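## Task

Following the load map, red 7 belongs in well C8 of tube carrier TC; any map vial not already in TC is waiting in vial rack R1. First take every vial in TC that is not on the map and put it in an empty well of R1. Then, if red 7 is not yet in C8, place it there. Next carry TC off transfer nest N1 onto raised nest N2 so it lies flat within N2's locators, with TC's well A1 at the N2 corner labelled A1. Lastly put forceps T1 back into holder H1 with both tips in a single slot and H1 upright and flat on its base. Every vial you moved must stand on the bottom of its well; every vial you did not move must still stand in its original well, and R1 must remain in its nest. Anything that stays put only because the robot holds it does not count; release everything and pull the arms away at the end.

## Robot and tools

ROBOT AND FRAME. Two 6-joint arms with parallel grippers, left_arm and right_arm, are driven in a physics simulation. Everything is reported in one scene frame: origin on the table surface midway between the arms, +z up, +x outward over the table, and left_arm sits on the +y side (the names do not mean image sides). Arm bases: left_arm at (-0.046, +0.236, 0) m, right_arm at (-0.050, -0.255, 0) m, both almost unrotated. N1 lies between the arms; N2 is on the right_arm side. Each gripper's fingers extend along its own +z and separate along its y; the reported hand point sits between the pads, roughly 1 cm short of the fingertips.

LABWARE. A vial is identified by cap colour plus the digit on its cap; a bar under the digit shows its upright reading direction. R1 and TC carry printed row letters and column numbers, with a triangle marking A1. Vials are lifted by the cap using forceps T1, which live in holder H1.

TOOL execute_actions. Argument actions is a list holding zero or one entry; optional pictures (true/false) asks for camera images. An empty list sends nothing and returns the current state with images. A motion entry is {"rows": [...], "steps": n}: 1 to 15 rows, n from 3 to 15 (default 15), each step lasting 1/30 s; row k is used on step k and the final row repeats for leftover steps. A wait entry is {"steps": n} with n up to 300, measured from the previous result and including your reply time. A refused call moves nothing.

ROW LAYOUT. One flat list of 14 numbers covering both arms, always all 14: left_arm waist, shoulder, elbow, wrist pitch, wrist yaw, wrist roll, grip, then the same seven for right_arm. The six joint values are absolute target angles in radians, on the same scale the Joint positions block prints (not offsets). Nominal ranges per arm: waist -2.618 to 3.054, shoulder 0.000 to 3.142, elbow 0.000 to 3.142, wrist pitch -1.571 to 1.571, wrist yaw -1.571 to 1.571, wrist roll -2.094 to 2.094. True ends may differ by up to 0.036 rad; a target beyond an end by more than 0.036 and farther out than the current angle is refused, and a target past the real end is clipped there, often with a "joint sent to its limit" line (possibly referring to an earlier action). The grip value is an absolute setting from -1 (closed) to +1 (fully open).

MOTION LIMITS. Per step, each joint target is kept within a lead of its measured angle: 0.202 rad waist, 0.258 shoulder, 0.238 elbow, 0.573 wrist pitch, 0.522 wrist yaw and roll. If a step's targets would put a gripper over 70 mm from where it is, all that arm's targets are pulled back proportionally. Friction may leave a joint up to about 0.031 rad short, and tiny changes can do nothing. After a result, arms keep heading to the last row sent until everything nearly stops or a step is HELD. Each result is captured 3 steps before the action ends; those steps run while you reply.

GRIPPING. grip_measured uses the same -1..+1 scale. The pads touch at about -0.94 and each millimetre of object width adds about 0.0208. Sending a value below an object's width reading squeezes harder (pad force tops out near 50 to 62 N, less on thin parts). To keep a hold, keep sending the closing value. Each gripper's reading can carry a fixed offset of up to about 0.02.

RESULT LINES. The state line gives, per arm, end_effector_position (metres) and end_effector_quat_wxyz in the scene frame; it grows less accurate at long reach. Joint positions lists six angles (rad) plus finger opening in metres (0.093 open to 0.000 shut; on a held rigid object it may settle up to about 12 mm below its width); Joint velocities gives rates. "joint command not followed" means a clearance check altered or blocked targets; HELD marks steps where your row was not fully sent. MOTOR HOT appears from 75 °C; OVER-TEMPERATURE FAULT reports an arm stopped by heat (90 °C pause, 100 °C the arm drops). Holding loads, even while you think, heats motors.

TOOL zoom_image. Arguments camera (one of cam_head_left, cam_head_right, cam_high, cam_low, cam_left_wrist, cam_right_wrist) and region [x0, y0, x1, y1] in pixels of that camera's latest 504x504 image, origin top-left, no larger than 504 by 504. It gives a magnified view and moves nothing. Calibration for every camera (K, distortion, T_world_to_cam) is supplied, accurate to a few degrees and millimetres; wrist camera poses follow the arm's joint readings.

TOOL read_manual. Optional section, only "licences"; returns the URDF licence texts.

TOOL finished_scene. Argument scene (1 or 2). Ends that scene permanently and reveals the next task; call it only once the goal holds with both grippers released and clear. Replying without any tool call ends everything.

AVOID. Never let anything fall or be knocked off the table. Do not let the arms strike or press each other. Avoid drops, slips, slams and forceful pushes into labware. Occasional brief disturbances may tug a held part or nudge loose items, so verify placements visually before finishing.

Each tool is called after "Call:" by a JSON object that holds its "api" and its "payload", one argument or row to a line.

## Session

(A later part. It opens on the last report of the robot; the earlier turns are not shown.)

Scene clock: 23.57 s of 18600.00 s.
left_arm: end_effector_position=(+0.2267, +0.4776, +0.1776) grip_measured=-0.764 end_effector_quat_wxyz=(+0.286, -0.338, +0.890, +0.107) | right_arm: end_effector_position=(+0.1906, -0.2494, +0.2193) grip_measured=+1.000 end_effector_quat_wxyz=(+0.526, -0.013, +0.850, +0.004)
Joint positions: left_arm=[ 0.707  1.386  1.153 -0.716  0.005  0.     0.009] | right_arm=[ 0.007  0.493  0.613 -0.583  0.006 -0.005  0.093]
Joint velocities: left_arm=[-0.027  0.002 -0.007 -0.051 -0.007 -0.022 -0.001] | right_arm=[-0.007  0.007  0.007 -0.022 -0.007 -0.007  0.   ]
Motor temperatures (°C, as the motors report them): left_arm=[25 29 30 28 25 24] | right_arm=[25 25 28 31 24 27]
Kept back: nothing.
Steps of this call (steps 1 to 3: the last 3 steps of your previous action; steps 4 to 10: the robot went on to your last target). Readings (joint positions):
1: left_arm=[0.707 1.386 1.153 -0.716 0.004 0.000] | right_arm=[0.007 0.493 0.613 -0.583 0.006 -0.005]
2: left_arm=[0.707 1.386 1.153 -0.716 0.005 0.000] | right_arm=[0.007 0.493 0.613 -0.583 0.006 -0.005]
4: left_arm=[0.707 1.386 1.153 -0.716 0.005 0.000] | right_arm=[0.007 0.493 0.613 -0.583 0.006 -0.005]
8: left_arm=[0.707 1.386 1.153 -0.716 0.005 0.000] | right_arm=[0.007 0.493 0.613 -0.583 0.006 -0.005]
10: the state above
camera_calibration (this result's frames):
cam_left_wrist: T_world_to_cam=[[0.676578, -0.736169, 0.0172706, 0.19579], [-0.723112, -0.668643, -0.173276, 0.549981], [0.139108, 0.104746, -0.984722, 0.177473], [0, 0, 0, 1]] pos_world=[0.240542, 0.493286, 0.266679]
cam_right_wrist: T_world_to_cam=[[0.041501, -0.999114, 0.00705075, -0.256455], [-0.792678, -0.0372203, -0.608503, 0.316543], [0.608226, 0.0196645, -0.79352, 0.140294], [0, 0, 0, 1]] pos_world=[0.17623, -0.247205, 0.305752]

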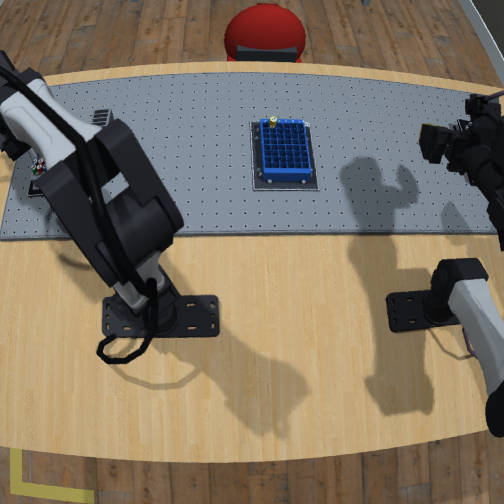

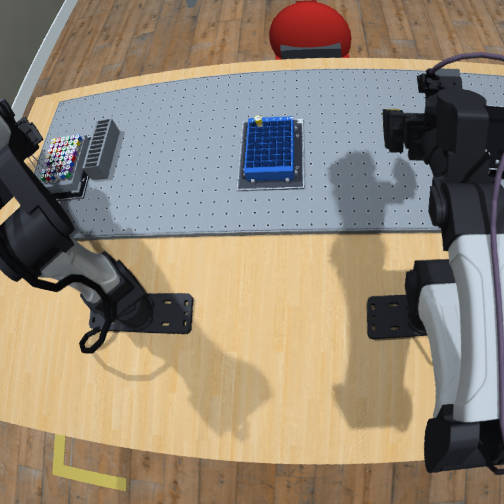

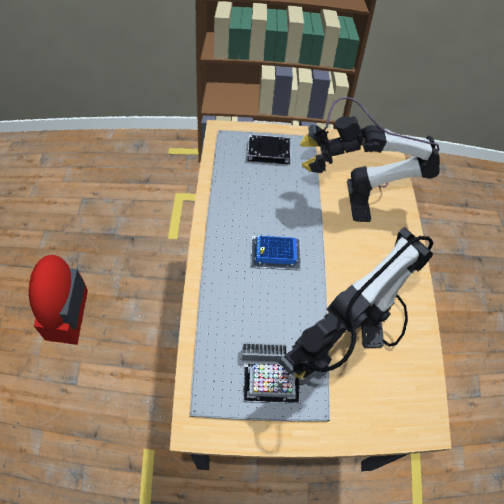

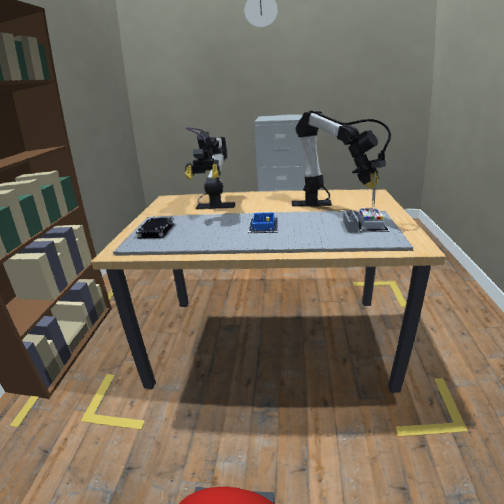

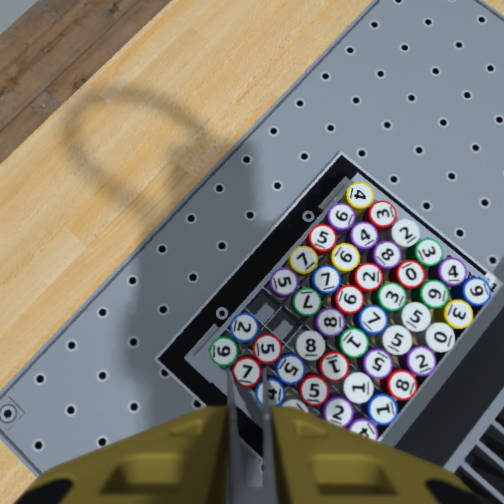

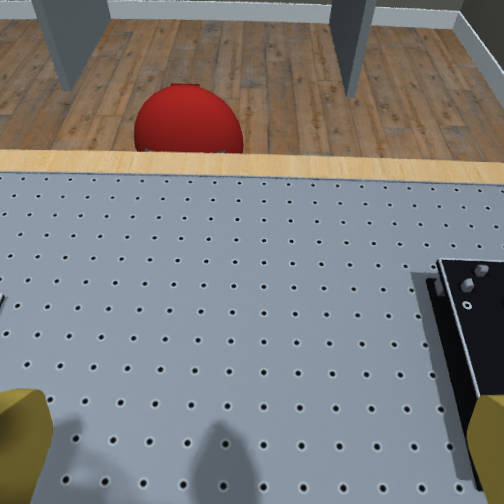

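Centered. Descend with shoulder.

Call:
{"api": "execute_actions", "payload": {
  "actions": [
    {"rows":[[0.71,1.4,1.155,-0.72,0.014,-0.005,-0.762,0,0.5,0.6,-0.6,0,0,1],[0.71,1.404,1.155,-0.72,0.014,-0.005,-0.762,0,0.5,0.6,-0.6,0,0,1],[0.71,1.408,1.155,-0.72,0.014,-0.005,-0.762,0,0.5,0.6,-0.6,0,0,1],[0.71,1.412,1.155,-0.72,0.014,-0.005,-0.762,0,0.5,0.6,-0.6,0,0,1],[0.71,1.416,1.155,-0.72,0.014,-0.005,-0.762,0,0.5,0.6,-0.6,0,0,1],[0.71,1.42,1.155,-0.72,0.014,-0.005,-0.762,0,0.5,0.6,-0.6,0,0,1],[0.71,1.424,1.155,-0.72,0.014,-0.005,-0.762,0,0.5,0.6,-0.6,0,0,1],[0.71,1.428,1.155,-0.72,0.014,-0.005,-0.762,0,0.5,0.6,-0.6,0,0,1],[0.71,1.432,1.155,-0.72,0.014,-0.005,-0.762,0,0.5,0.6,-0.6,0,0,1],[0.71,1.437,1.155,-0.72,0.014,-0.005,-0.762,0,0.5,0.6,-0.6,0,0,1]],"steps":15}
  ]
}}

Call:
{"api": "execute_actions", "payload": {
  "actions": [
    {"steps":15}
  ],
  "pictures": true
}}

Call:
{"api": "zoom_image", "payload": {
  "camera": "cam_left_wrist",
  "region": [170,280,330,440]
}}

Call:
{"api": "zoom_image", "payload": {
  "camera": "cam_head_right",
  "region": [20,140,70,190]
}}

Scene clock: 24.23 s of 18600.00 s.
left_arm: end_effector_position=(+0.2281, +0.4788, +0.1664) grip_measured=-0.764 end_effector_quat_wxyz=(+0.272, -0.340, +0.895, +0.101) | right_arm: end_effector_position=(+0.1906, -0.2494, +0.2193) grip_measured=+1.000 end_effector_quat_wxyz=(+0.526, -0.013, +0.850, +0.004)
Joint positions: left_arm=[ 0.707  1.418  1.153 -0.716  0.005  0.     0.009] | right_arm=[ 0.007  0.493  0.613 -0.583  0.006 -0.005  0.093]
Joint velocities: left_arm=[ 0.012  0.095 -0.002 -0.066 -0.007  0.037  0.001] | right_arm=[ 0.007  0.007  0.002 -0.022  0.022  0.095  0.   ]
Motor temperatures (°C, as the motors report them): left_arm=[25 29 30 28 25 24] | right_arm=[25 25 28 31 24 27]
Steps of this call (steps 1 to 8: the robot went on to your last target; steps 9 to 20: the first 12 steps of this action). Readings (joint positions):
9: left_arm=[0.707 1.386 1.153 -0.716 0.005 0.000] | right_arm=[0.007 0.493 0.613 -0.583 0.006 -0.005]
10: left_arm=[0.707 1.386 1.153 -0.716 0.005 0.000] | right_arm=[0.007 0.493 0.613 -0.583 0.006 -0.005]
12: left_arm=[0.707 1.386 1.153 -0.716 0.005 0.000] | right_arm=[0.007 0.493 0.613 -0.583 0.006 -0.005]
16: left_arm=[0.707 1.398 1.153 -0.716 0.005 0.000] | right_arm=[0.007 0.493 0.613 -0.583 0.006 -0.005]
20: the state above

Scene clock: 24.73 s of 18600.00 s.
left_arm: end_effector_position=(+0.2283, +0.4790, +0.1650) grip_measured=-0.764 end_effector_quat_wxyz=(+0.270, -0.340, +0.895, +0.100) | right_arm: end_effector_position=(+0.1906, -0.2494, +0.2193) grip_measured=+1.000 end_effector_quat_wxyz=(+0.526, -0.013, +0.850, +0.004)
Joint positions: left_arm=[ 0.707  1.422  1.153 -0.716  0.005  0.     0.009] | right_arm=[ 0.007  0.493  0.613 -0.583  0.006 -0.005  0.093]
Joint velocities: left_arm=[ 0.007  0.002 -0.012  0.037 -0.022  0.081  0.   ] | right_arm=[-0.022 -0.007  0.002  0.022 -0.037 -0.081  0.   ]
Motor temperatures (°C, as the motors report them): left_arm=[25 29 30 28 25 24] | right_arm=[25 25 28 31 24 27]
Kept back: nothing.
Steps of this call (steps 1 to 3: the last 3 steps of your previous action; steps 4 to 15: the robot went on to your last target). Readings (joint positions):
1: left_arm=[0.707 1.421 1.153 -0.716 0.005 0.000] | right_arm=[0.007 0.493 0.613 -0.583 0.006 -0.005]
2: left_arm=[0.707 1.422 1.153 -0.716 0.005 0.000] | right_arm=[0.007 0.493 0.613 -0.583 0.006 -0.005]
4: left_arm=[0.707 1.422 1.153 -0.716 0.005 0.000] | right_arm=[0.007 0.493 0.613 -0.583 0.006 -0.005]
8: left_arm=[0.707 1.422 1.153 -0.716 0.005 0.000] | right_arm=[0.007 0.493 0.613 -0.583 0.006 -0.005]
15: the state above
All arms were judged still, so your last target was given up. Only a new action makes them travel on or press farther. Fingers that are still opening or closing keep moving.
camera_calibration (this result's frames):
cam_left_wrist: T_world_to_cam=[[0.677042, -0.735755, 0.0166858, 0.195768], [-0.727357, -0.672424, -0.137106, 0.546683], [0.112097, 0.0806903, -0.990416, 0.18326], [0, 0, 0, 1]] pos_world=[0.244548, 0.496853, 0.253191]
cam_right_wrist: T_world_to_cam=[[0.041501, -0.999114, 0.00705075, -0.256455], [-0.792678, -0.0372203, -0.608503, 0.316543], [0.608226, 0.0196645, -0.79352, 0.140294], [0, 0, 0, 1]] pos_world=[0.17623, -0.247205, 0.305752]

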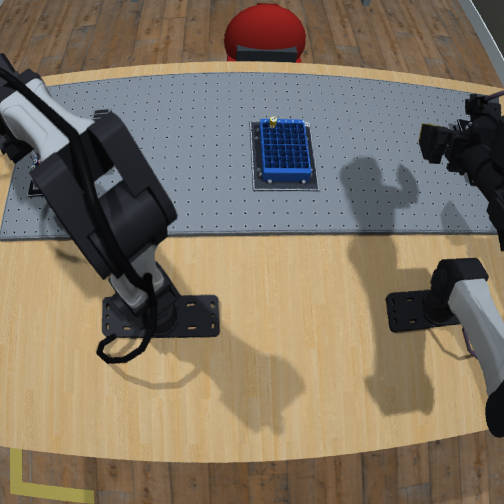

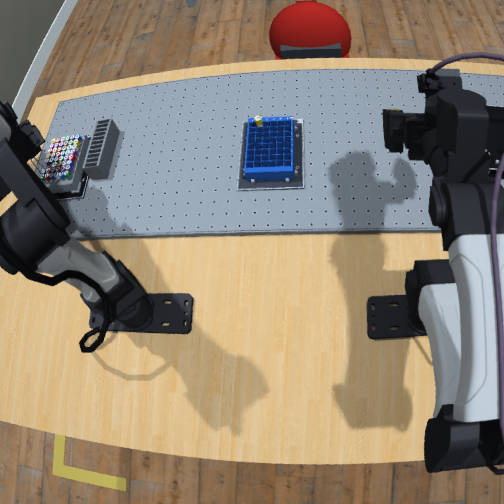

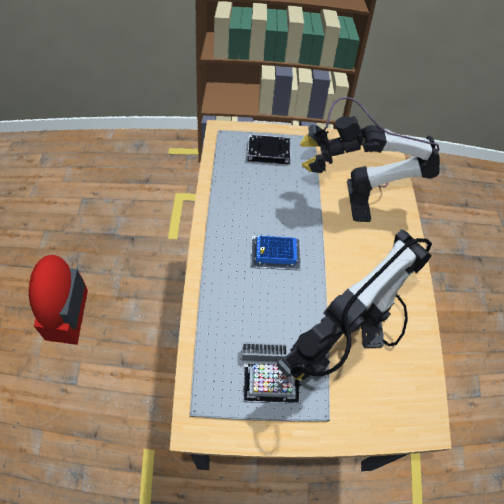

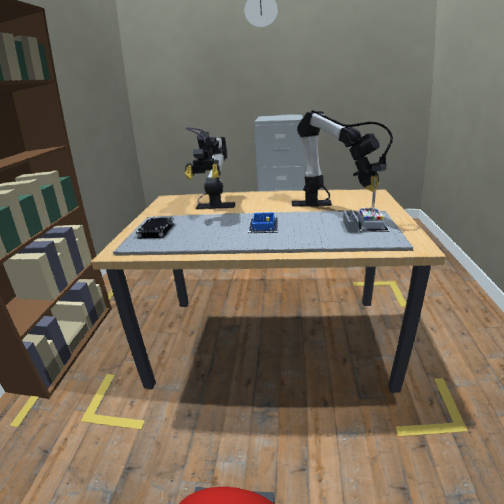

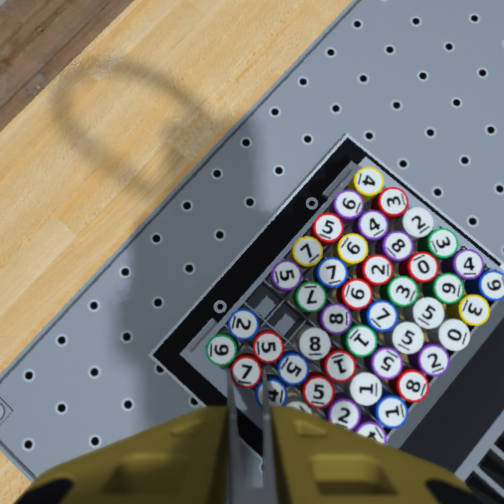

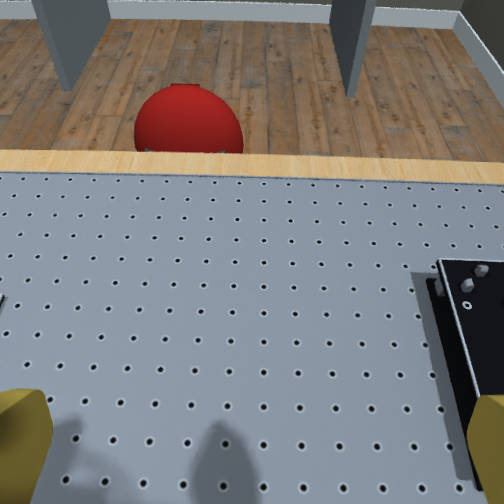

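Region (170, 280, 330, 440) of cam_left_wrist's 504x504 image, scaled by 3.150, with more detail than that image has.

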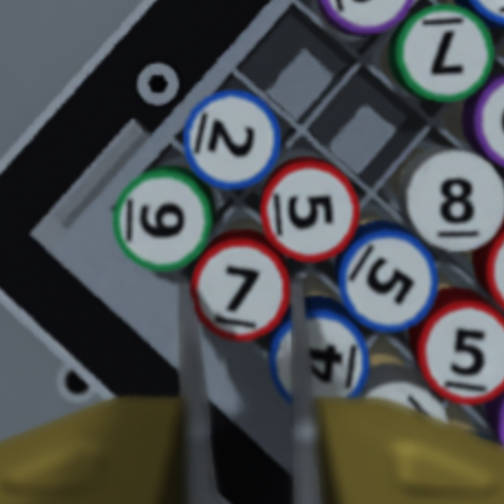

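Region (20, 140, 70, 190) of cam_head_right's 504x504 image, scaled by 10.080, with more detail than that image has.

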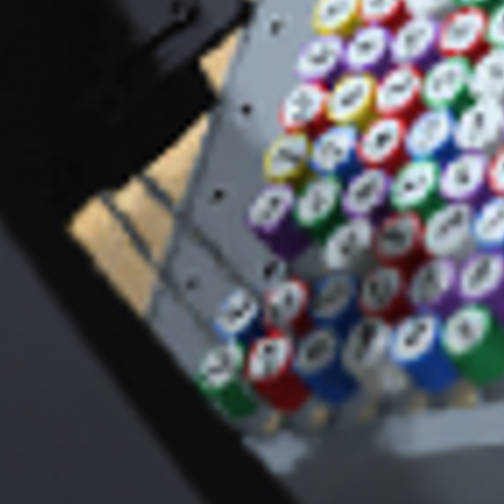

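Call:
{"api": "execute_actions", "payload": {
  "actions": [
    {"rows":[[0.71,1.42,1.155,-0.72,0.014,-0.005,-0.8,0,0.5,0.6,-0.6,0,0,1],[0.71,1.42,1.155,-0.72,0.014,-0.005,-0.82,0,0.5,0.6,-0.6,0,0,1],[0.71,1.42,1.155,-0.72,0.014,-0.005,-0.84,0,0.5,0.6,-0.6,0,0,1],[0.71,1.42,1.155,-0.72,0.014,-0.005,-0.86,0,0.5,0.6,-0.6,0,0,1],[0.71,1.42,1.155,-0.72,0.014,-0.005,-0.88,0,0.5,0.6,-0.6,0,0,1]],"steps":12}
  ]
}}

Call:
{"api": "execute_actions", "payload": {
  "actions": [
    {"rows":[[0.71,1.42,1.18,-0.745,0.014,-0.005,-0.88,0,0.5,0.6,-0.6,0,0,1],[0.71,1.42,1.19,-0.76,0.014,-0.005,-0.88,0,0.5,0.6,-0.6,0,0,1],[0.71,1.42,1.2,-0.773,0.014,-0.005,-0.88,0,0.5,0.6,-0.6,0,0,1],[0.71,1.42,1.21,-0.786,0.014,-0.005,-0.88,0,0.5,0.6,-0.6,0,0,1],[0.71,1.42,1.22,-0.796,0.014,-0.005,-0.88,0,0.5,0.6,-0.6,0,0,1],[0.71,1.42,1.23,-0.806,0.014,-0.005,-0.88,0,0.5,0.6,-0.6,0,0,1],[0.71,1.42,1.24,-0.816,0.014,-0.005,-0.88,0,0.5,0.6,-0.6,0,0,1],[0.71,1.42,1.25,-0.826,0.014,-0.005,-0.88,0,0.5,0.6,-0.6,0,0,1],[0.71,1.42,1.26,-0.836,0.014,-0.005,-0.88,0,0.5,0.6,-0.6,0,0,1],[0.71,1.42,1.27,-0.846,0.014,-0.005,-0.88,0,0.5,0.6,-0.6,0,0,1],[0.71,1.42,1.28,-0.856,0.014,-0.005,-0.88,0,0.5,0.6,-0.6,0,0,1],[0.71,1.42,1.29,-0.866,0.014,-0.005,-0.88,0,0.5,0.6,-0.6,0,0,1],[0.71,1.42,1.3,-0.876,0.014,-0.005,-0.88,0,0.5,0.6,-0.6,0,0,1],[0.71,1.42,1.31,-0.886,0.014,-0.005,-0.88,0,0.5,0.6,-0.6,0,0,1],[0.71,1.42,1.32,-0.896,0.014,-0.005,-0.88,0,0.5,0.6,-0.6,0,0,1]],"steps":15}
  ]
}}

Call:
{"api": "execute_actions", "payload": {
  "actions": [
    {"rows":[[0.71,1.42,1.33,-0.906,0.014,-0.005,-0.88,0,0.5,0.6,-0.6,0,0,1],[0.71,1.42,1.34,-0.916,0.014,-0.005,-0.88,0,0.5,0.6,-0.6,0,0,1],[0.71,1.42,1.35,-0.926,0.014,-0.005,-0.88,0,0.5,0.6,-0.6,0,0,1],[0.71,1.42,1.36,-0.936,0.014,-0.005,-0.88,0,0.5,0.6,-0.6,0,0,1],[0.71,1.42,1.37,-0.946,0.014,-0.005,-0.88,0,0.5,0.6,-0.6,0,0,1],[0.71,1.42,1.38,-0.956,0.014,-0.005,-0.88,0,0.5,0.6,-0.6,0,0,1],[0.71,1.42,1.39,-0.966,0.014,-0.005,-0.88,0,0.5,0.6,-0.6,0,0,1],[0.71,1.42,1.4,-0.976,0.014,-0.005,-0.88,0,0.5,0.6,-0.6,0,0,1],[0.71,1.42,1.41,-0.986,0.014,-0.005,-0.88,0,0.5,0.6,-0.6,0,0,1],[0.71,1.42,1.42,-0.996,0.014,-0.005,-0.88,0,0.5,0.6,-0.6,0,0,1],[0.71,1.42,1.43,-1.006,0.014,-0.005,-0.88,0,0.5,0.6,-0.6,0,0,1],[0.71,1.42,1.44,-1.006,0.014,-0.005,-0.88,0,0.5,0.6,-0.6,0,0,1],[0.71,1.42,1.452,-1.006,0.014,-0.005,-0.88,0,0.5,0.6,-0.6,0,0,1]],"steps":15}
  ]
}}

Call:
{"api": "execute_actions", "payload": {
  "actions": [
    {"steps":15}
  ],
  "pictures": true
}}

Call:
{"api": "zoom_image", "payload": {
  "camera": "cam_low",
  "region": [330,160,410,240]
}}

Scene clock: 25.60 s of 18600.00 s.
left_arm: end_effector_position=(+0.2283, +0.4790, +0.1650) grip_measured=-0.870 end_effector_quat_wxyz=(+0.270, -0.340, +0.895, +0.100) | right_arm: end_effector_position=(+0.1906, -0.2494, +0.2193) grip_measured=+1.000 end_effector_quat_wxyz=(+0.526, -0.013, +0.850, +0.004)
Joint positions: left_arm=[ 0.707  1.422  1.153 -0.716  0.005  0.     0.003] | right_arm=[ 0.007  0.493  0.613 -0.583  0.006 -0.005  0.093]
Joint velocities: left_arm=[-0.017 -0.012  0.007 -0.051 -0.037  0.022 -0.   ] | right_arm=[-0.007  0.002 -0.007 -0.022  0.037  0.037  0.   ]
Motor temperatures (°C, as the motors report them): left_arm=[25 29 30 28 25 24] | right_arm=[25 25 28 31 24 27]
Steps of this call (steps 1 to 17: nothing new was sent; steps 18 to 26: the first 9 steps of this action). Readings (joint positions):
18: left_arm=[0.707 1.422 1.153 -0.716 0.005 0.000] | right_arm=[0.007 0.493 0.613 -0.583 0.006 -0.005]
19: left_arm=[0.707 1.422 1.153 -0.716 0.005 0.000] | right_arm=[0.007 0.493 0.613 -0.583 0.006 -0.005]
21: left_arm=[0.707 1.422 1.153 -0.716 0.005 0.000] | right_arm=[0.007 0.493 0.613 -0.583 0.006 -0.005]
25: left_arm=[0.707 1.422 1.153 -0.716 0.005 0.000] | right_arm=[0.007 0.493 0.613 -0.583 0.006 -0.005]
26: the state above

Scene clock: 26.10 s of 18600.00 s.
left_arm: end_effector_position=(+0.2278, +0.4786, +0.1895) grip_measured=-0.870 end_effector_quat_wxyz=(+0.270, -0.340, +0.895, +0.100) | right_arm: end_effector_position=(+0.1906, -0.2494, +0.2193) grip_measured=+1.000 end_effector_quat_wxyz=(+0.526, -0.013, +0.850, +0.004)
Joint positions: left_arm=[ 0.707  1.422  1.25  -0.815  0.005  0.     0.003] | right_arm=[ 0.007  0.493  0.613 -0.583  0.006 -0.005  0.093]
Joint velocities: left_arm=[ 0.022 -0.017  0.291 -0.315  0.007  0.007 -0.   ] | right_arm=[-0.007 -0.002  0.002  0.007 -0.022 -0.081  0.   ]
Motor temperatures (°C, as the motors report them): left_arm=[25 29 31 28 25 24] | right_arm=[25 25 29 31 24 27]
Steps of this call (steps 1 to 3: the last 3 steps of your previous action; steps 4 to 15: the first 12 steps of this action). Readings (joint positions):
4: left_arm=[0.707 1.422 1.153 -0.718 0.005 0.000] | right_arm=[0.007 0.493 0.613 -0.583 0.006 -0.005]
5: left_arm=[0.707 1.422 1.155 -0.723 0.005 0.000] | right_arm=[0.007 0.493 0.613 -0.583 0.006 -0.005]
7: left_arm=[0.707 1.422 1.168 -0.740 0.005 0.000] | right_arm=[0.007 0.493 0.613 -0.583 0.006 -0.005]
11: left_arm=[0.707 1.422 1.209 -0.776 0.005 0.000] | right_arm=[0.007 0.493 0.613 -0.583 0.006 -0.005]
15: the state above

Scene clock: 26.60 s of 18600.00 s.
left_arm: end_effector_position=(+0.2240, +0.4752, +0.2270) grip_measured=-0.870 end_effector_quat_wxyz=(+0.270, -0.340, +0.895, +0.101) | right_arm: end_effector_position=(+0.1906, -0.2494, +0.2193) grip_measured=+1.000 end_effector_quat_wxyz=(+0.526, -0.013, +0.850, +0.004)
Joint positions: left_arm=[ 0.707  1.422  1.4   -0.963  0.005  0.     0.003] | right_arm=[ 0.007  0.493  0.613 -0.583  0.006 -0.005  0.093]
Joint velocities: left_arm=[ 0.002 -0.017  0.281 -0.315  0.081 -0.037 -0.001] | right_arm=[-0.002 -0.017 -0.007  0.037 -0.051 -0.081  0.   ]
Motor temperatures (°C, as the motors report them): left_arm=[25 29 31 28 25 24] | right_arm=[25 25 29 31 24 27]
Steps of this call (steps 1 to 3: the last 3 steps of your previous action; steps 4 to 15: the first 12 steps of this action). Readings (joint positions):
4: left_arm=[0.707 1.422 1.290 -0.855 0.005 0.000] | right_arm=[0.007 0.493 0.613 -0.583 0.006 -0.005]
5: left_arm=[0.707 1.422 1.300 -0.864 0.005 0.000] | right_arm=[0.007 0.493 0.613 -0.583 0.006 -0.005]
7: left_arm=[0.707 1.422 1.320 -0.884 0.005 0.000] | right_arm=[0.007 0.493 0.613 -0.583 0.006 -0.005]
11: left_arm=[0.707 1.422 1.360 -0.924 0.005 0.000] | right_arm=[0.007 0.493 0.613 -0.583 0.006 -0.005]
15: the state above

Scene clock: 27.10 s of 18600.00 s.
left_arm: end_effector_position=(+0.2226, +0.4739, +0.2348) grip_measured=-0.870 end_effector_quat_wxyz=(+0.270, -0.340, +0.895, +0.101) | right_arm: end_effector_position=(+0.1906, -0.2494, +0.2193) grip_measured=+1.000 end_effector_quat_wxyz=(+0.526, -0.013, +0.850, +0.004)
Joint positions: left_arm=[ 0.707  1.422  1.432 -0.995  0.005  0.     0.003] | right_arm=[ 0.007  0.493  0.613 -0.583  0.006 -0.005  0.093]
Joint velocities: left_arm=[-0.002  0.007  0.022  0.022  0.037  0.007  0.   ] | right_arm=[-0.017 -0.002 -0.007 -0.007  0.007  0.037  0.   ]
Motor temperatures (°C, as the motors report them): left_arm=[25 29 31 28 25 24] | right_arm=[25 25 29 31 24 27]
Kept back: nothing.
Steps of this call (steps 1 to 3: the last 3 steps of your previous action; steps 4 to 15: the robot went on to your last target). Readings (joint positions):
1: left_arm=[0.707 1.422 1.410 -0.971 0.005 0.000] | right_arm=[0.007 0.493 0.613 -0.583 0.006 -0.005]
2: left_arm=[0.707 1.422 1.419 -0.976 0.005 0.000] | right_arm=[0.007 0.493 0.613 -0.583 0.006 -0.005]
4: left_arm=[0.707 1.422 1.430 -0.980 0.005 0.000] | right_arm=[0.007 0.493 0.613 -0.583 0.006 -0.005]
8: left_arm=[0.707 1.422 1.432 -0.988 0.005 0.000] | right_arm=[0.007 0.493 0.613 -0.583 0.006 -0.005]
15: the state above
camera_calibration (this result's frames):
cam_left_wrist: T_world_to_cam=[[0.677037, -0.735759, 0.0166921, 0.194729], [-0.727318, -0.672389, -0.137484, 0.548766], [0.112379, 0.0809416, -0.990363, 0.253278], [0, 0, 0, 1]] pos_world=[0.238826, 0.491757, 0.323034]
cam_right_wrist: T_world_to_cam=[[0.041501, -0.999114, 0.00705075, -0.256455], [-0.792678, -0.0372203, -0.608503, 0.316543], [0.608226, 0.0196645, -0.79352, 0.140294], [0, 0, 0, 1]] pos_world=[0.17623, -0.247205, 0.305752]

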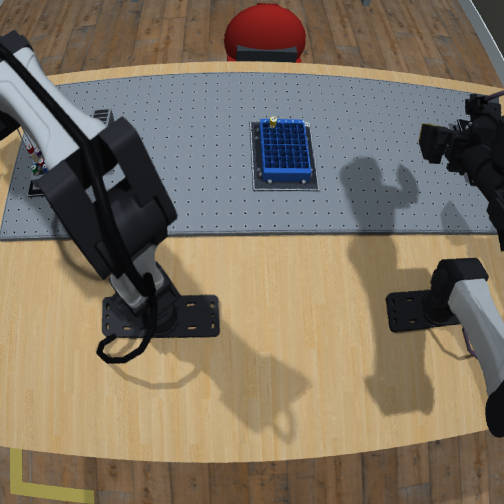

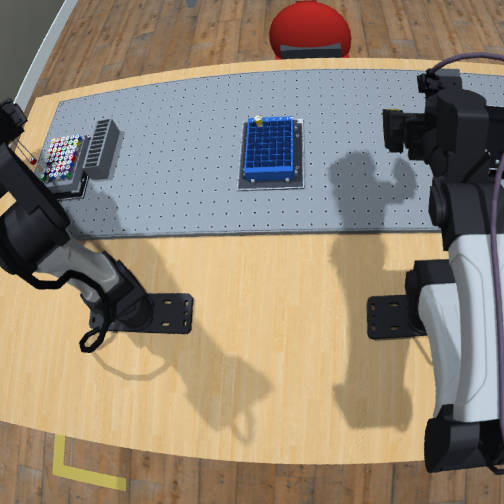

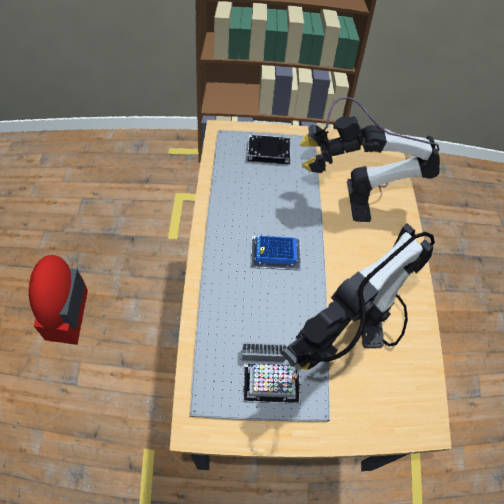

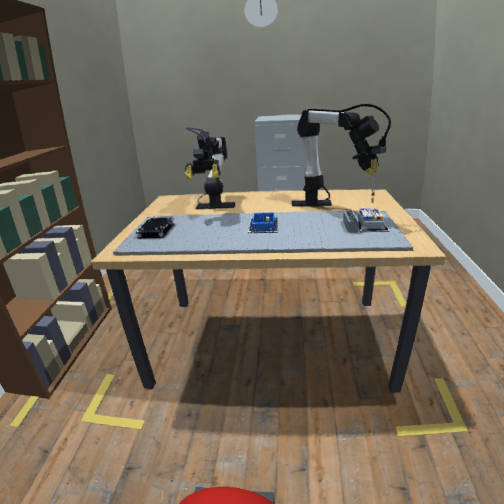

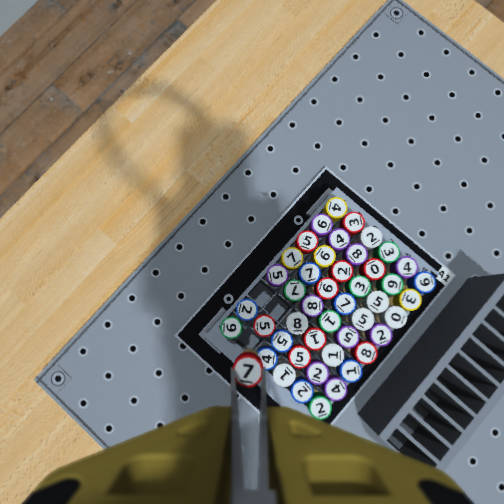

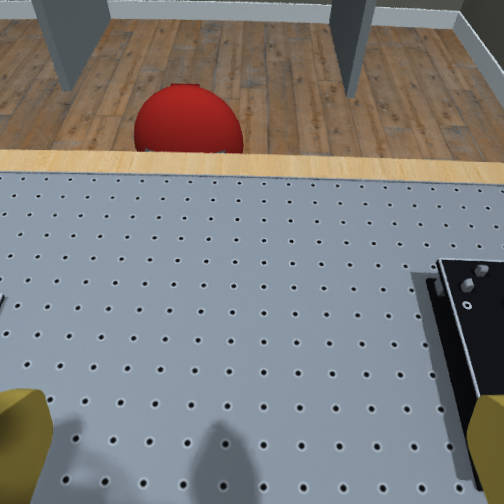

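Region (330, 160, 410, 240) of cam_low's 504x504 image, scaled by 6.300, with more detail than that image has.

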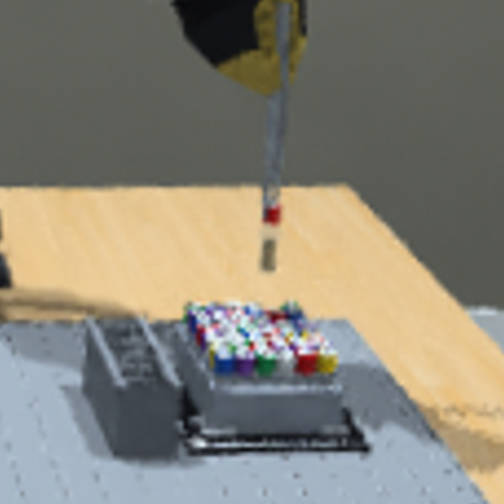

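Call:
{"api": "execute_actions", "payload": {
  "actions": [
    {"rows":[[0.69,1.42,1.44,-1.0,0.014,-0.005,-0.88,0,0.5,0.6,-0.6,0,0,1],[0.67,1.42,1.44,-1.0,0.014,-0.005,-0.88,0,0.5,0.6,-0.6,0,0,1],[0.64,1.42,1.44,-1.0,0.014,-0.005,-0.88,0,0.5,0.6,-0.6,0,0,1],[0.6,1.42,1.44,-1.0,0.014,-0.005,-0.88,0,0.5,0.6,-0.6,0,0,1],[0.55,1.42,1.44,-1.0,0.014,-0.005,-0.88,0,0.5,0.6,-0.6,0,0,1],[0.5,1.42,1.44,-1.0,0.014,-0.005,-0.88,0,0.5,0.6,-0.6,0,0,1],[0.445,1.42,1.44,-1.0,0.014,-0.005,-0.88,0,0.5,0.6,-0.6,0,0,1],[0.39,1.42,1.44,-1.0,0.014,-0.005,-0.88,0,0.5,0.6,-0.6,0,0,1],[0.335,1.42,1.44,-1.0,0.014,-0.005,-0.88,0,0.5,0.6,-0.6,0,0,1],[0.28,1.42,1.44,-1.0,0.014,-0.005,-0.88,0,0.5,0.6,-0.6,0,0,1],[0.225,1.42,1.44,-1.0,0.014,-0.005,-0.88,0,0.5,0.6,-0.6,0,0,1],[0.17,1.42,1.44,-1.0,0.014,-0.005,-0.88,0,0.5,0.6,-0.6,0,0,1],[0.115,1.42,1.44,-1.0,0.014,-0.005,-0.88,0,0.5,0.6,-0.6,0,0,1],[0.06,1.42,1.44,-1.0,0.014,-0.005,-0.88,0,0.5,0.6,-0.6,0,0,1],[0.005,1.42,1.44,-1.0,0.014,-0.005,-0.88,0,0.5,0.6,-0.6,0,0,1]],"steps":15}
  ]
}}

Call:
{"api": "execute_actions", "payload": {
  "actions": [
    {"rows":[[-0.05,1.42,1.44,-1.0,0.014,-0.005,-0.88,0,0.5,0.6,-0.6,0,0,1],[-0.11,1.42,1.44,-1.0,0.014,-0.005,-0.88,0,0.5,0.6,-0.6,0,0,1],[-0.17,1.42,1.44,-1.0,0.014,-0.005,-0.88,0,0.5,0.6,-0.6,0,0,1],[-0.23,1.42,1.44,-1.0,0.014,-0.005,-0.88,0,0.5,0.6,-0.6,0,0,1],[-0.29,1.42,1.44,-1.0,0.014,-0.005,-0.88,0,0.5,0.6,-0.6,0,0,1],[-0.35,1.42,1.44,-1.0,0.014,-0.005,-0.88,0,0.5,0.6,-0.6,0,0,1],[-0.41,1.42,1.44,-1.0,0.014,-0.005,-0.88,0,0.5,0.6,-0.6,0,0,1],[-0.47,1.42,1.44,-1.0,0.014,-0.005,-0.88,0,0.5,0.6,-0.6,0,0,1],[-0.53,1.42,1.44,-1.0,0.014,-0.005,-0.88,0,0.5,0.6,-0.6,0,0,1],[-0.585,1.42,1.44,-1.0,0.014,-0.005,-0.88,0,0.5,0.6,-0.6,0,0,1],[-0.635,1.42,1.44,-1.0,0.014,-0.005,-0.88,0,0.5,0.6,-0.6,0,0,1],[-0.675,1.42,1.44,-1.0,0.014,-0.005,-0.88,0,0.5,0.6,-0.6,0,0,1],[-0.705,1.42,1.44,-1.0,0.014,-0.005,-0.88,0,0.5,0.6,-0.6,0,0,1],[-0.725,1.42,1.44,-1.0,0.014,-0.005,-0.88,0,0.5,0.6,-0.6,0,0,1],[-0.74,1.42,1.44,-1.0,0.014,-0.005,-0.88,0,0.5,0.6,-0.6,0,0,1]],"steps":15}
  ]
}}

Call:
{"api": "execute_actions", "payload": {
  "actions": [
    {"steps":20}
  ],
  "pictures": true
}}

Call:
{"api": "zoom_image", "payload": {
  "camera": "cam_left_wrist",
  "region": [60,160,340,440]
}}

Scene clock: 28.10 s of 18600.00 s.
left_arm: end_effector_position=(+0.2976, +0.3385, +0.2346) grip_measured=-0.870 end_effector_quat_wxyz=(+0.285, -0.140, +0.948, +0.039) | right_arm: end_effector_position=(+0.1906, -0.2494, +0.2193) grip_measured=+1.000 end_effector_quat_wxyz=(+0.526, -0.013, +0.850, +0.004)
Joint positions: left_arm=[ 0.273  1.422  1.432 -0.997  0.007 -0.001  0.003] | right_arm=[ 0.007  0.493  0.613 -0.583  0.006 -0.005  0.093]
Joint velocities: left_arm=[-1.57   0.007  0.007 -0.066 -0.007  0.066  0.   ] | right_arm=[-0.002  0.002  0.017 -0.066 -0.022  0.037  0.   ]
Motor temperatures (°C, as the motors report them): left_arm=[25 29 31 28 25 24] | right_arm=[25 25 29 31 24 27]
Steps of this call (steps 1 to 15: the robot went on to your last target; steps 16 to 18: nothing new was sent; steps 19 to 30: the first 12 steps of this action). Readings (joint positions):
19: left_arm=[0.707 1.422 1.432 -0.997 0.005 0.000] | right_arm=[0.007 0.493 0.613 -0.583 0.006 -0.005]
20: left_arm=[0.705 1.422 1.432 -0.997 0.005 0.000] | right_arm=[0.007 0.493 0.613 -0.583 0.006 -0.005]
22: left_arm=[0.677 1.422 1.432 -0.997 0.002 -0.000] | right_arm=[0.007 0.493 0.613 -0.583 0.006 -0.005]
26: left_arm=[0.504 1.422 1.432 -0.997 0.000 -0.001] | right_arm=[0.007 0.493 0.613 -0.583 0.006 -0.005]
30: the state above

Scene clock: 28.60 s of 18600.00 s.
left_arm: end_effector_position=(+0.2548, +0.0401, +0.2346) grip_measured=-0.870 end_effector_quat_wxyz=(+0.274, +0.270, +0.919, -0.088) | right_arm: end_effector_position=(+0.1906, -0.2494, +0.2193) grip_measured=+1.000 end_effector_quat_wxyz=(+0.526, -0.013, +0.850, +0.004)
Joint positions: left_arm=[-0.589  1.422  1.432 -0.997  0.015 -0.001  0.003] | right_arm=[ 0.007  0.493  0.613 -0.583  0.006 -0.005  0.093]
Joint velocities: left_arm=[-1.448 -0.007  0.012  0.095 -0.007  0.007 -0.001] | right_arm=[-0.012  0.007 -0.017  0.007  0.037 -0.007  0.   ]
Motor temperatures (°C, as the motors report them): left_arm=[25 29 31 28 25 24] | right_arm=[25 25 29 31 24 27]
Steps of this call (steps 1 to 3: the last 3 steps of your previous action; steps 4 to 15: the first 12 steps of this action). Readings (joint positions):
4: left_arm=[0.053 1.422 1.432 -0.997 0.010 -0.001] | right_arm=[0.007 0.493 0.613 -0.583 0.006 -0.005]
5: left_arm=[-0.002 1.422 1.432 -0.997 0.010 -0.001] | right_arm=[0.007 0.493 0.613 -0.583 0.006 -0.005]
7: left_arm=[-0.117 1.422 1.432 -0.997 0.010 -0.001] | right_arm=[0.007 0.493 0.613 -0.583 0.006 -0.005]
11: left_arm=[-0.357 1.422 1.432 -0.997 0.012 -0.001] | right_arm=[0.007 0.493 0.613 -0.583 0.006 -0.005]
15: the state above

Scene clock: 29.27 s of 18600.00 s.
left_arm: end_effector_position=(+0.2217, -0.0032, +0.2346) grip_measured=-0.870 end_effector_quat_wxyz=(+0.266, +0.339, +0.896, -0.110) | right_arm: end_effector_position=(+0.1906, -0.2494, +0.2193) grip_measured=+1.000 end_effector_quat_wxyz=(+0.526, -0.013, +0.850, +0.004)
Joint positions: left_arm=[-0.739  1.422  1.432 -0.997  0.021 -0.001  0.003] | right_arm=[ 0.007  0.493  0.613 -0.583  0.006 -0.005  0.093]
Joint velocities: left_arm=[ 0.002  0.012 -0.012 -0.007 -0.007 -0.022 -0.001] | right_arm=[-0.007 -0.002  0.012 -0.081 -0.007 -0.066  0.   ]
Motor temperatures (°C, as the motors report them): left_arm=[25 29 31 28 25 24] | right_arm=[25 25 29 31 24 27]
Kept back: nothing.
Steps of this call (steps 1 to 3: the last 3 steps of your previous action; steps 4 to 20: the robot went on to your last target). Readings (joint positions):
1: left_arm=[-0.637 1.422 1.432 -0.997 0.016 -0.001] | right_arm=[0.007 0.493 0.613 -0.583 0.006 -0.005]
2: left_arm=[-0.676 1.422 1.432 -0.997 0.018 -0.001] | right_arm=[0.007 0.493 0.613 -0.583 0.006 -0.005]
4: left_arm=[-0.726 1.422 1.432 -0.997 0.021 -0.001] | right_arm=[0.007 0.493 0.613 -0.583 0.006 -0.005]
8: left_arm=[-0.739 1.422 1.432 -0.997 0.021 -0.001] | right_arm=[0.007 0.493 0.613 -0.583 0.006 -0.005]
20: the state above
camera_calibration (this result's frames):
cam_left_wrist: T_world_to_cam=[[-0.651111, -0.758354, 0.0308742, 0.135317], [-0.754419, 0.642206, -0.135732, 0.237177], [0.083105, -0.111668, -0.990264, 0.297661], [0, 0, 0, 1]] pos_world=[0.2423, -0.0164594, 0.322778]
cam_right_wrist: T_world_to_cam=[[0.041501, -0.999114, 0.00705075, -0.256455], [-0.792678, -0.0372203, -0.608503, 0.316543], [0.608226, 0.0196645, -0.79352, 0.140294], [0, 0, 0, 1]] pos_world=[0.17623, -0.247205, 0.305752]

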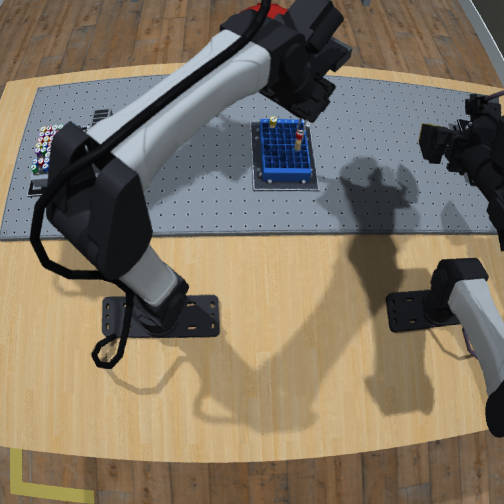

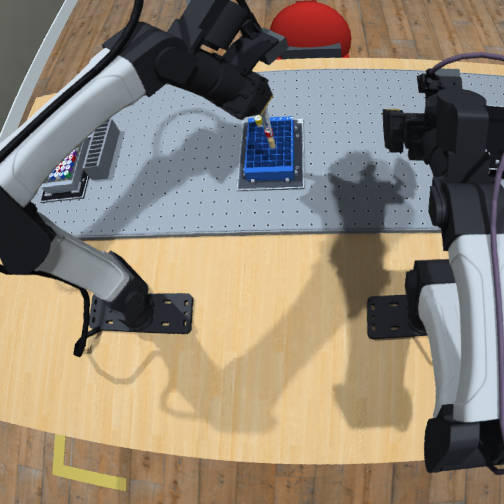

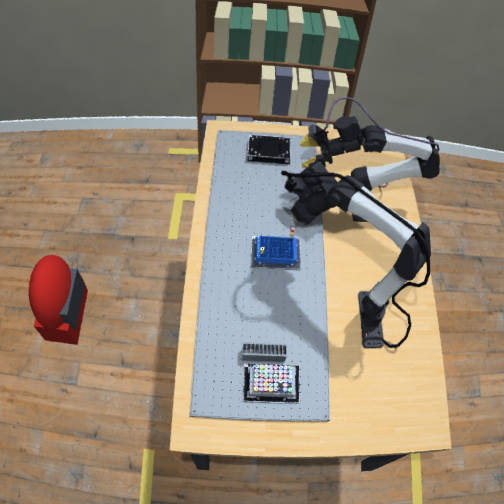

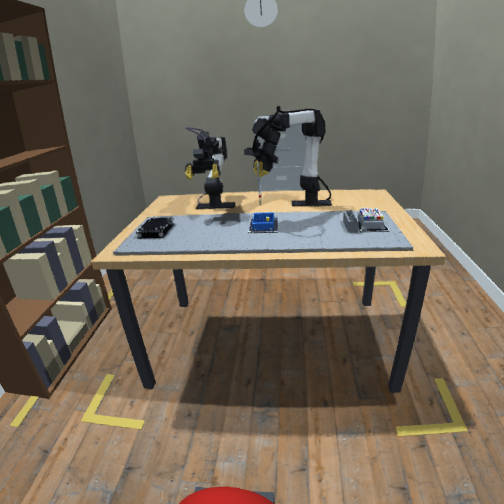

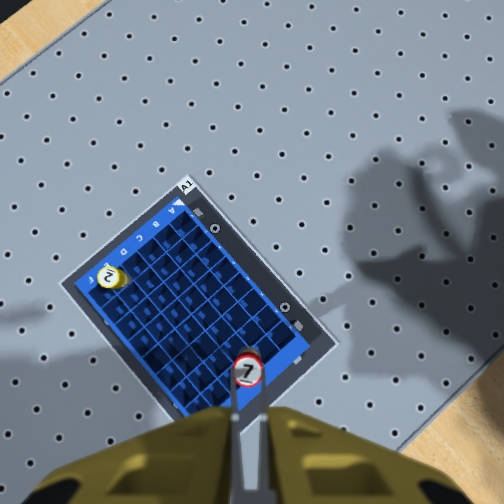

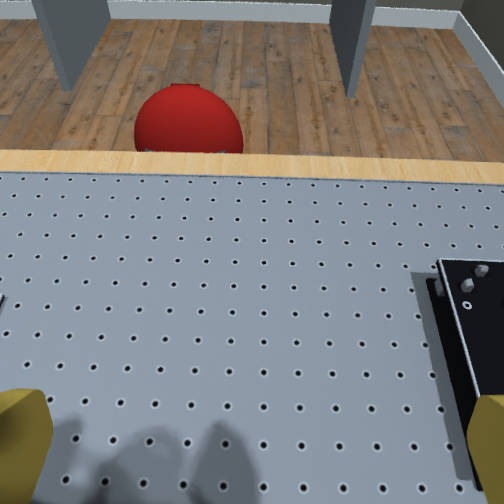

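Region (60, 160, 340, 440) of cam_left_wrist's 504x504 image, scaled by 1.800, with more detail than that image has.

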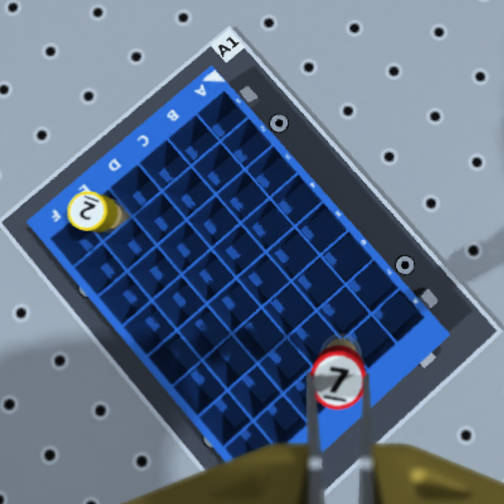

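Call:
{"api": "execute_actions", "payload": {
  "actions": [
    {"rows":[[-0.77,1.4,1.41,-0.96,-0.004,-0.005,-0.88,0,0.5,0.6,-0.6,0,0,1],[-0.77,1.39,1.39,-0.945,-0.004,-0.005,-0.88,0,0.5,0.6,-0.6,0,0,1],[-0.77,1.38,1.37,-0.93,-0.004,-0.005,-0.88,0,0.5,0.6,-0.6,0,0,1],[-0.77,1.37,1.35,-0.915,-0.004,-0.005,-0.88,0,0.5,0.6,-0.6,0,0,1],[-0.77,1.36,1.33,-0.9,-0.004,-0.005,-0.88,0,0.5,0.6,-0.6,0,0,1],[-0.77,1.35,1.31,-0.885,-0.004,-0.005,-0.88,0,0.5,0.6,-0.6,0,0,1],[-0.77,1.343,1.29,-0.87,-0.004,-0.005,-0.88,0,0.5,0.6,-0.6,0,0,1],[-0.77,1.338,1.275,-0.863,-0.004,-0.005,-0.88,0,0.5,0.6,-0.6,0,0,1],[-0.77,1.338,1.265,-0.863,-0.004,-0.005,-0.88,0,0.5,0.6,-0.6,0,0,1],[-0.77,1.338,1.257,-0.863,-0.004,-0.005,-0.88,0,0.5,0.6,-0.6,0,0,1],[-0.77,1.338,1.249,-0.863,-0.004,-0.005,-0.88,0,0.5,0.6,-0.6,0,0,1]],"steps":15}
  ]
}}

Call:
{"api": "execute_actions", "payload": {
  "actions": [
    {"steps":25}
  ],
  "pictures": true
}}

Call:
{"api": "zoom_image", "payload": {
  "camera": "cam_left_wrist",
  "region": [160,260,340,440]
}}

Call:
{"api": "zoom_image", "payload": {
  "camera": "cam_head_left",
  "region": [245,110,325,190]
}}

Call:
{"api": "zoom_image", "payload": {
  "camera": "cam_low",
  "region": [230,180,290,240]
}}

Scene clock: 30.03 s of 18600.00 s.
left_arm: end_effector_position=(+0.2085, +0.0019, +0.2048) grip_measured=-0.870 end_effector_quat_wxyz=(+0.261, +0.347, +0.895, -0.105) | right_arm: end_effector_position=(+0.1906, -0.2494, +0.2193) grip_measured=+1.000 end_effector_quat_wxyz=(+0.526, -0.013, +0.850, +0.004)
Joint positions: left_arm=[-0.759  1.363  1.27  -0.909  0.007 -0.001  0.003] | right_arm=[ 0.007  0.493  0.613 -0.583  0.006 -0.005  0.093]
Joint velocities: left_arm=[ 0.007 -0.017 -0.198  0.095 -0.051 -0.022  0.   ] | right_arm=[-0.002 -0.002  0.002 -0.037  0.022 -0.037  0.   ]
Motor temperatures (°C, as the motors report them): left_arm=[25 29 31 28 25 24] | right_arm=[25 25 29 31 24 27]
Steps of this call (steps 1 to 11: the robot went on to your last target; steps 12 to 23: the first 12 steps of this action). Readings (joint positions):
12: left_arm=[-0.741 1.422 1.432 -0.996 0.018 -0.001] | right_arm=[0.007 0.493 0.613 -0.583 0.006 -0.005]
13: left_arm=[-0.745 1.421 1.426 -0.988 0.014 -0.001] | right_arm=[0.007 0.493 0.613 -0.583 0.006 -0.005]
15: left_arm=[-0.755 1.410 1.399 -0.967 0.012 -0.001] | right_arm=[0.007 0.493 0.613 -0.583 0.006 -0.005]
19: left_arm=[-0.759 1.375 1.319 -0.929 0.009 -0.001] | right_arm=[0.007 0.493 0.613 -0.583 0.006 -0.005]
23: the state above

Scene clock: 30.87 s of 18600.00 s.
left_arm: end_effector_position=(+0.2107, +0.0002, +0.2039) grip_measured=-0.870 end_effector_quat_wxyz=(+0.266, +0.346, +0.893, -0.106) | right_arm: end_effector_position=(+0.1906, -0.2494, +0.2193) grip_measured=+1.000 end_effector_quat_wxyz=(+0.526, -0.013, +0.850, +0.004)
Joint positions: left_arm=[-0.759  1.363  1.26  -0.887  0.006 -0.001  0.003] | right_arm=[ 0.007  0.493  0.613 -0.583  0.006 -0.005  0.093]
Joint velocities: left_arm=[ 0.012 -0.002  0.017  0.007  0.037 -0.081  0.   ] | right_arm=[ 0.017 -0.002 -0.002 -0.022 -0.007 -0.037  0.   ]
Motor temperatures (°C, as the motors report them): left_arm=[25 29 31 28 25 24] | right_arm=[25 25 29 31 24 27]
Kept back: nothing.
Steps of this call (steps 1 to 3: the last 3 steps of your previous action; steps 4 to 25: the robot went on to your last target). Readings (joint positions):
1: left_arm=[-0.759 1.363 1.264 -0.906 0.007 -0.001] | right_arm=[0.007 0.493 0.613 -0.583 0.006 -0.005]
2: left_arm=[-0.759 1.363 1.261 -0.904 0.007 -0.001] | right_arm=[0.007 0.493 0.613 -0.583 0.006 -0.005]
4: left_arm=[-0.759 1.363 1.260 -0.900 0.006 -0.001] | right_arm=[0.007 0.493 0.613 -0.583 0.006 -0.005]
8: left_arm=[-0.759 1.363 1.260 -0.892 0.006 -0.001] | right_arm=[0.007 0.493 0.613 -0.583 0.006 -0.005]
25: the state above
camera_calibration (this result's frames):
cam_left_wrist: T_world_to_cam=[[-0.660652, -0.750466, 0.0184364, 0.136231], [-0.745417, 0.652905, -0.13442, 0.220365], [0.0888401, -0.102547, -0.990753, 0.267457], [0, 0, 0, 1]] pos_world=[0.230504, -0.0142136, 0.292094]
cam_right_wrist: T_world_to_cam=[[0.041501, -0.999114, 0.00705075, -0.256455], [-0.792678, -0.0372203, -0.608503, 0.316543], [0.608226, 0.0196645, -0.79352, 0.140294], [0, 0, 0, 1]] pos_world=[0.17623, -0.247205, 0.305752]

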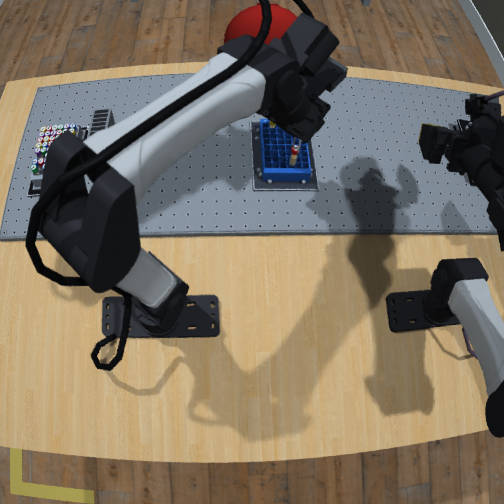

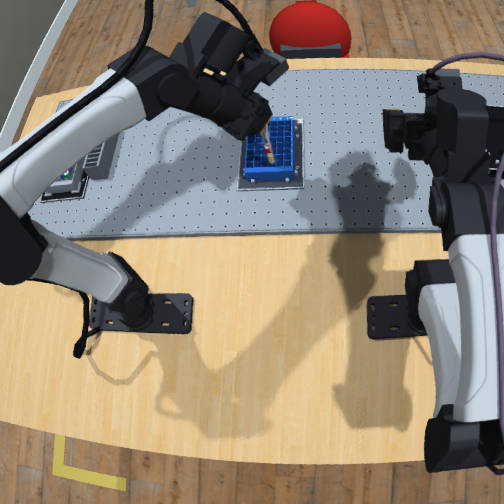

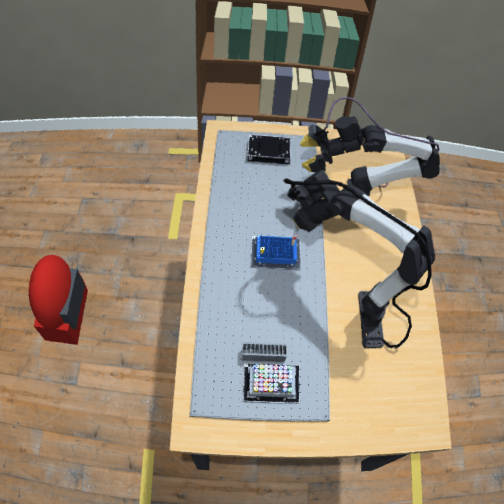

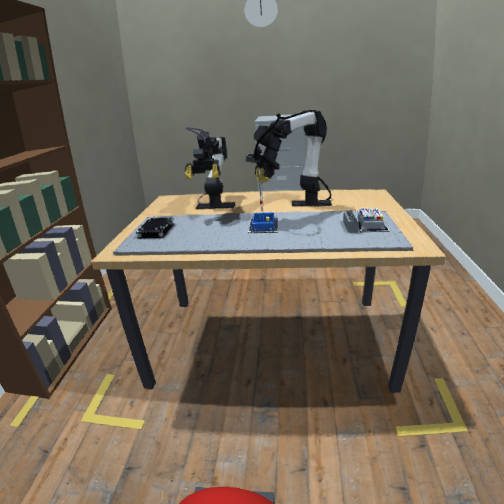

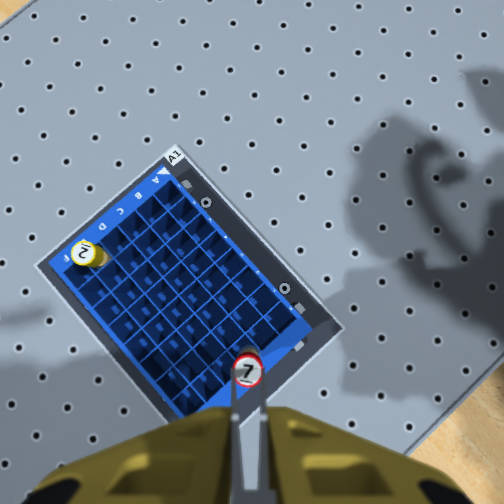

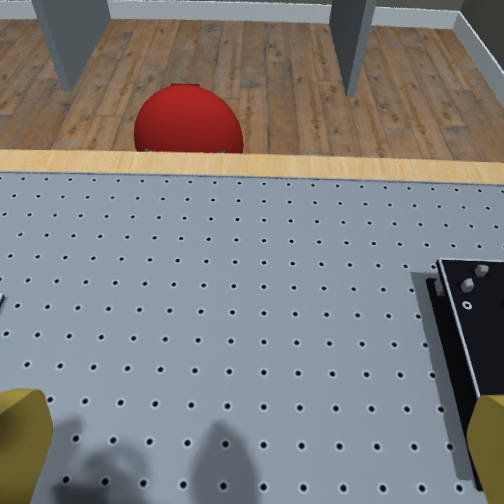

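Region (160, 260, 340, 440) of cam_left_wrist's 504x504 image, scaled by 2.800, with more detail than that image has.

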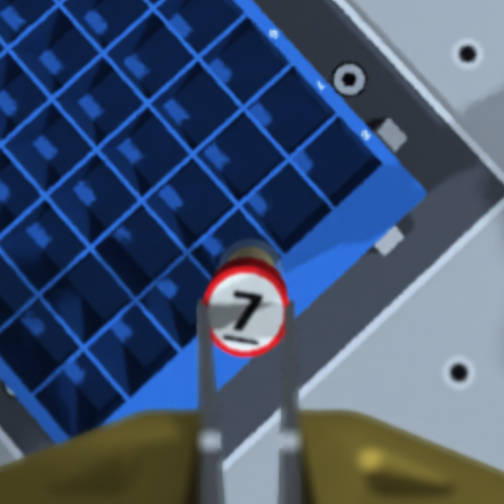

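Region (245, 110, 325, 190) of cam_head_left's 504x504 image, scaled by 6.300, with more detail than that image has.

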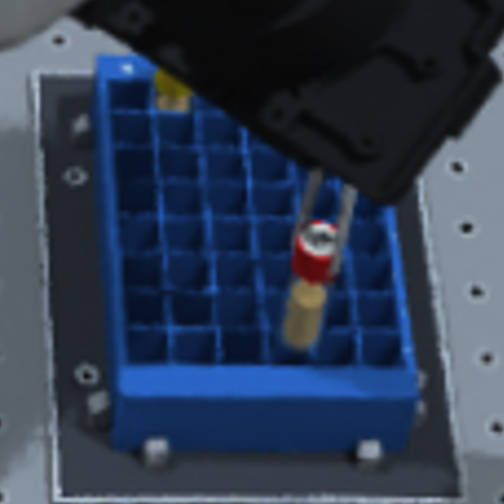

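Region (230, 180, 290, 240) of cam_low's 504x504 image, scaled by 8.400, with more detail than that image has.

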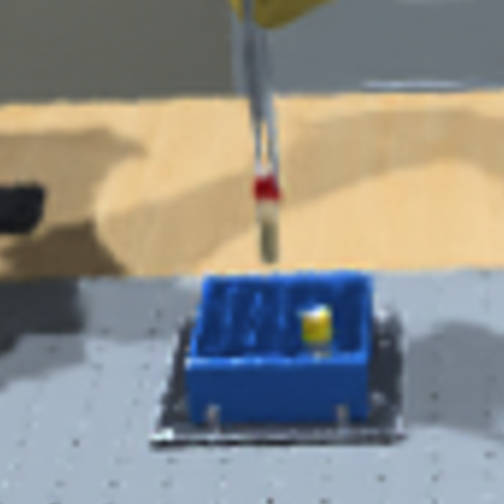

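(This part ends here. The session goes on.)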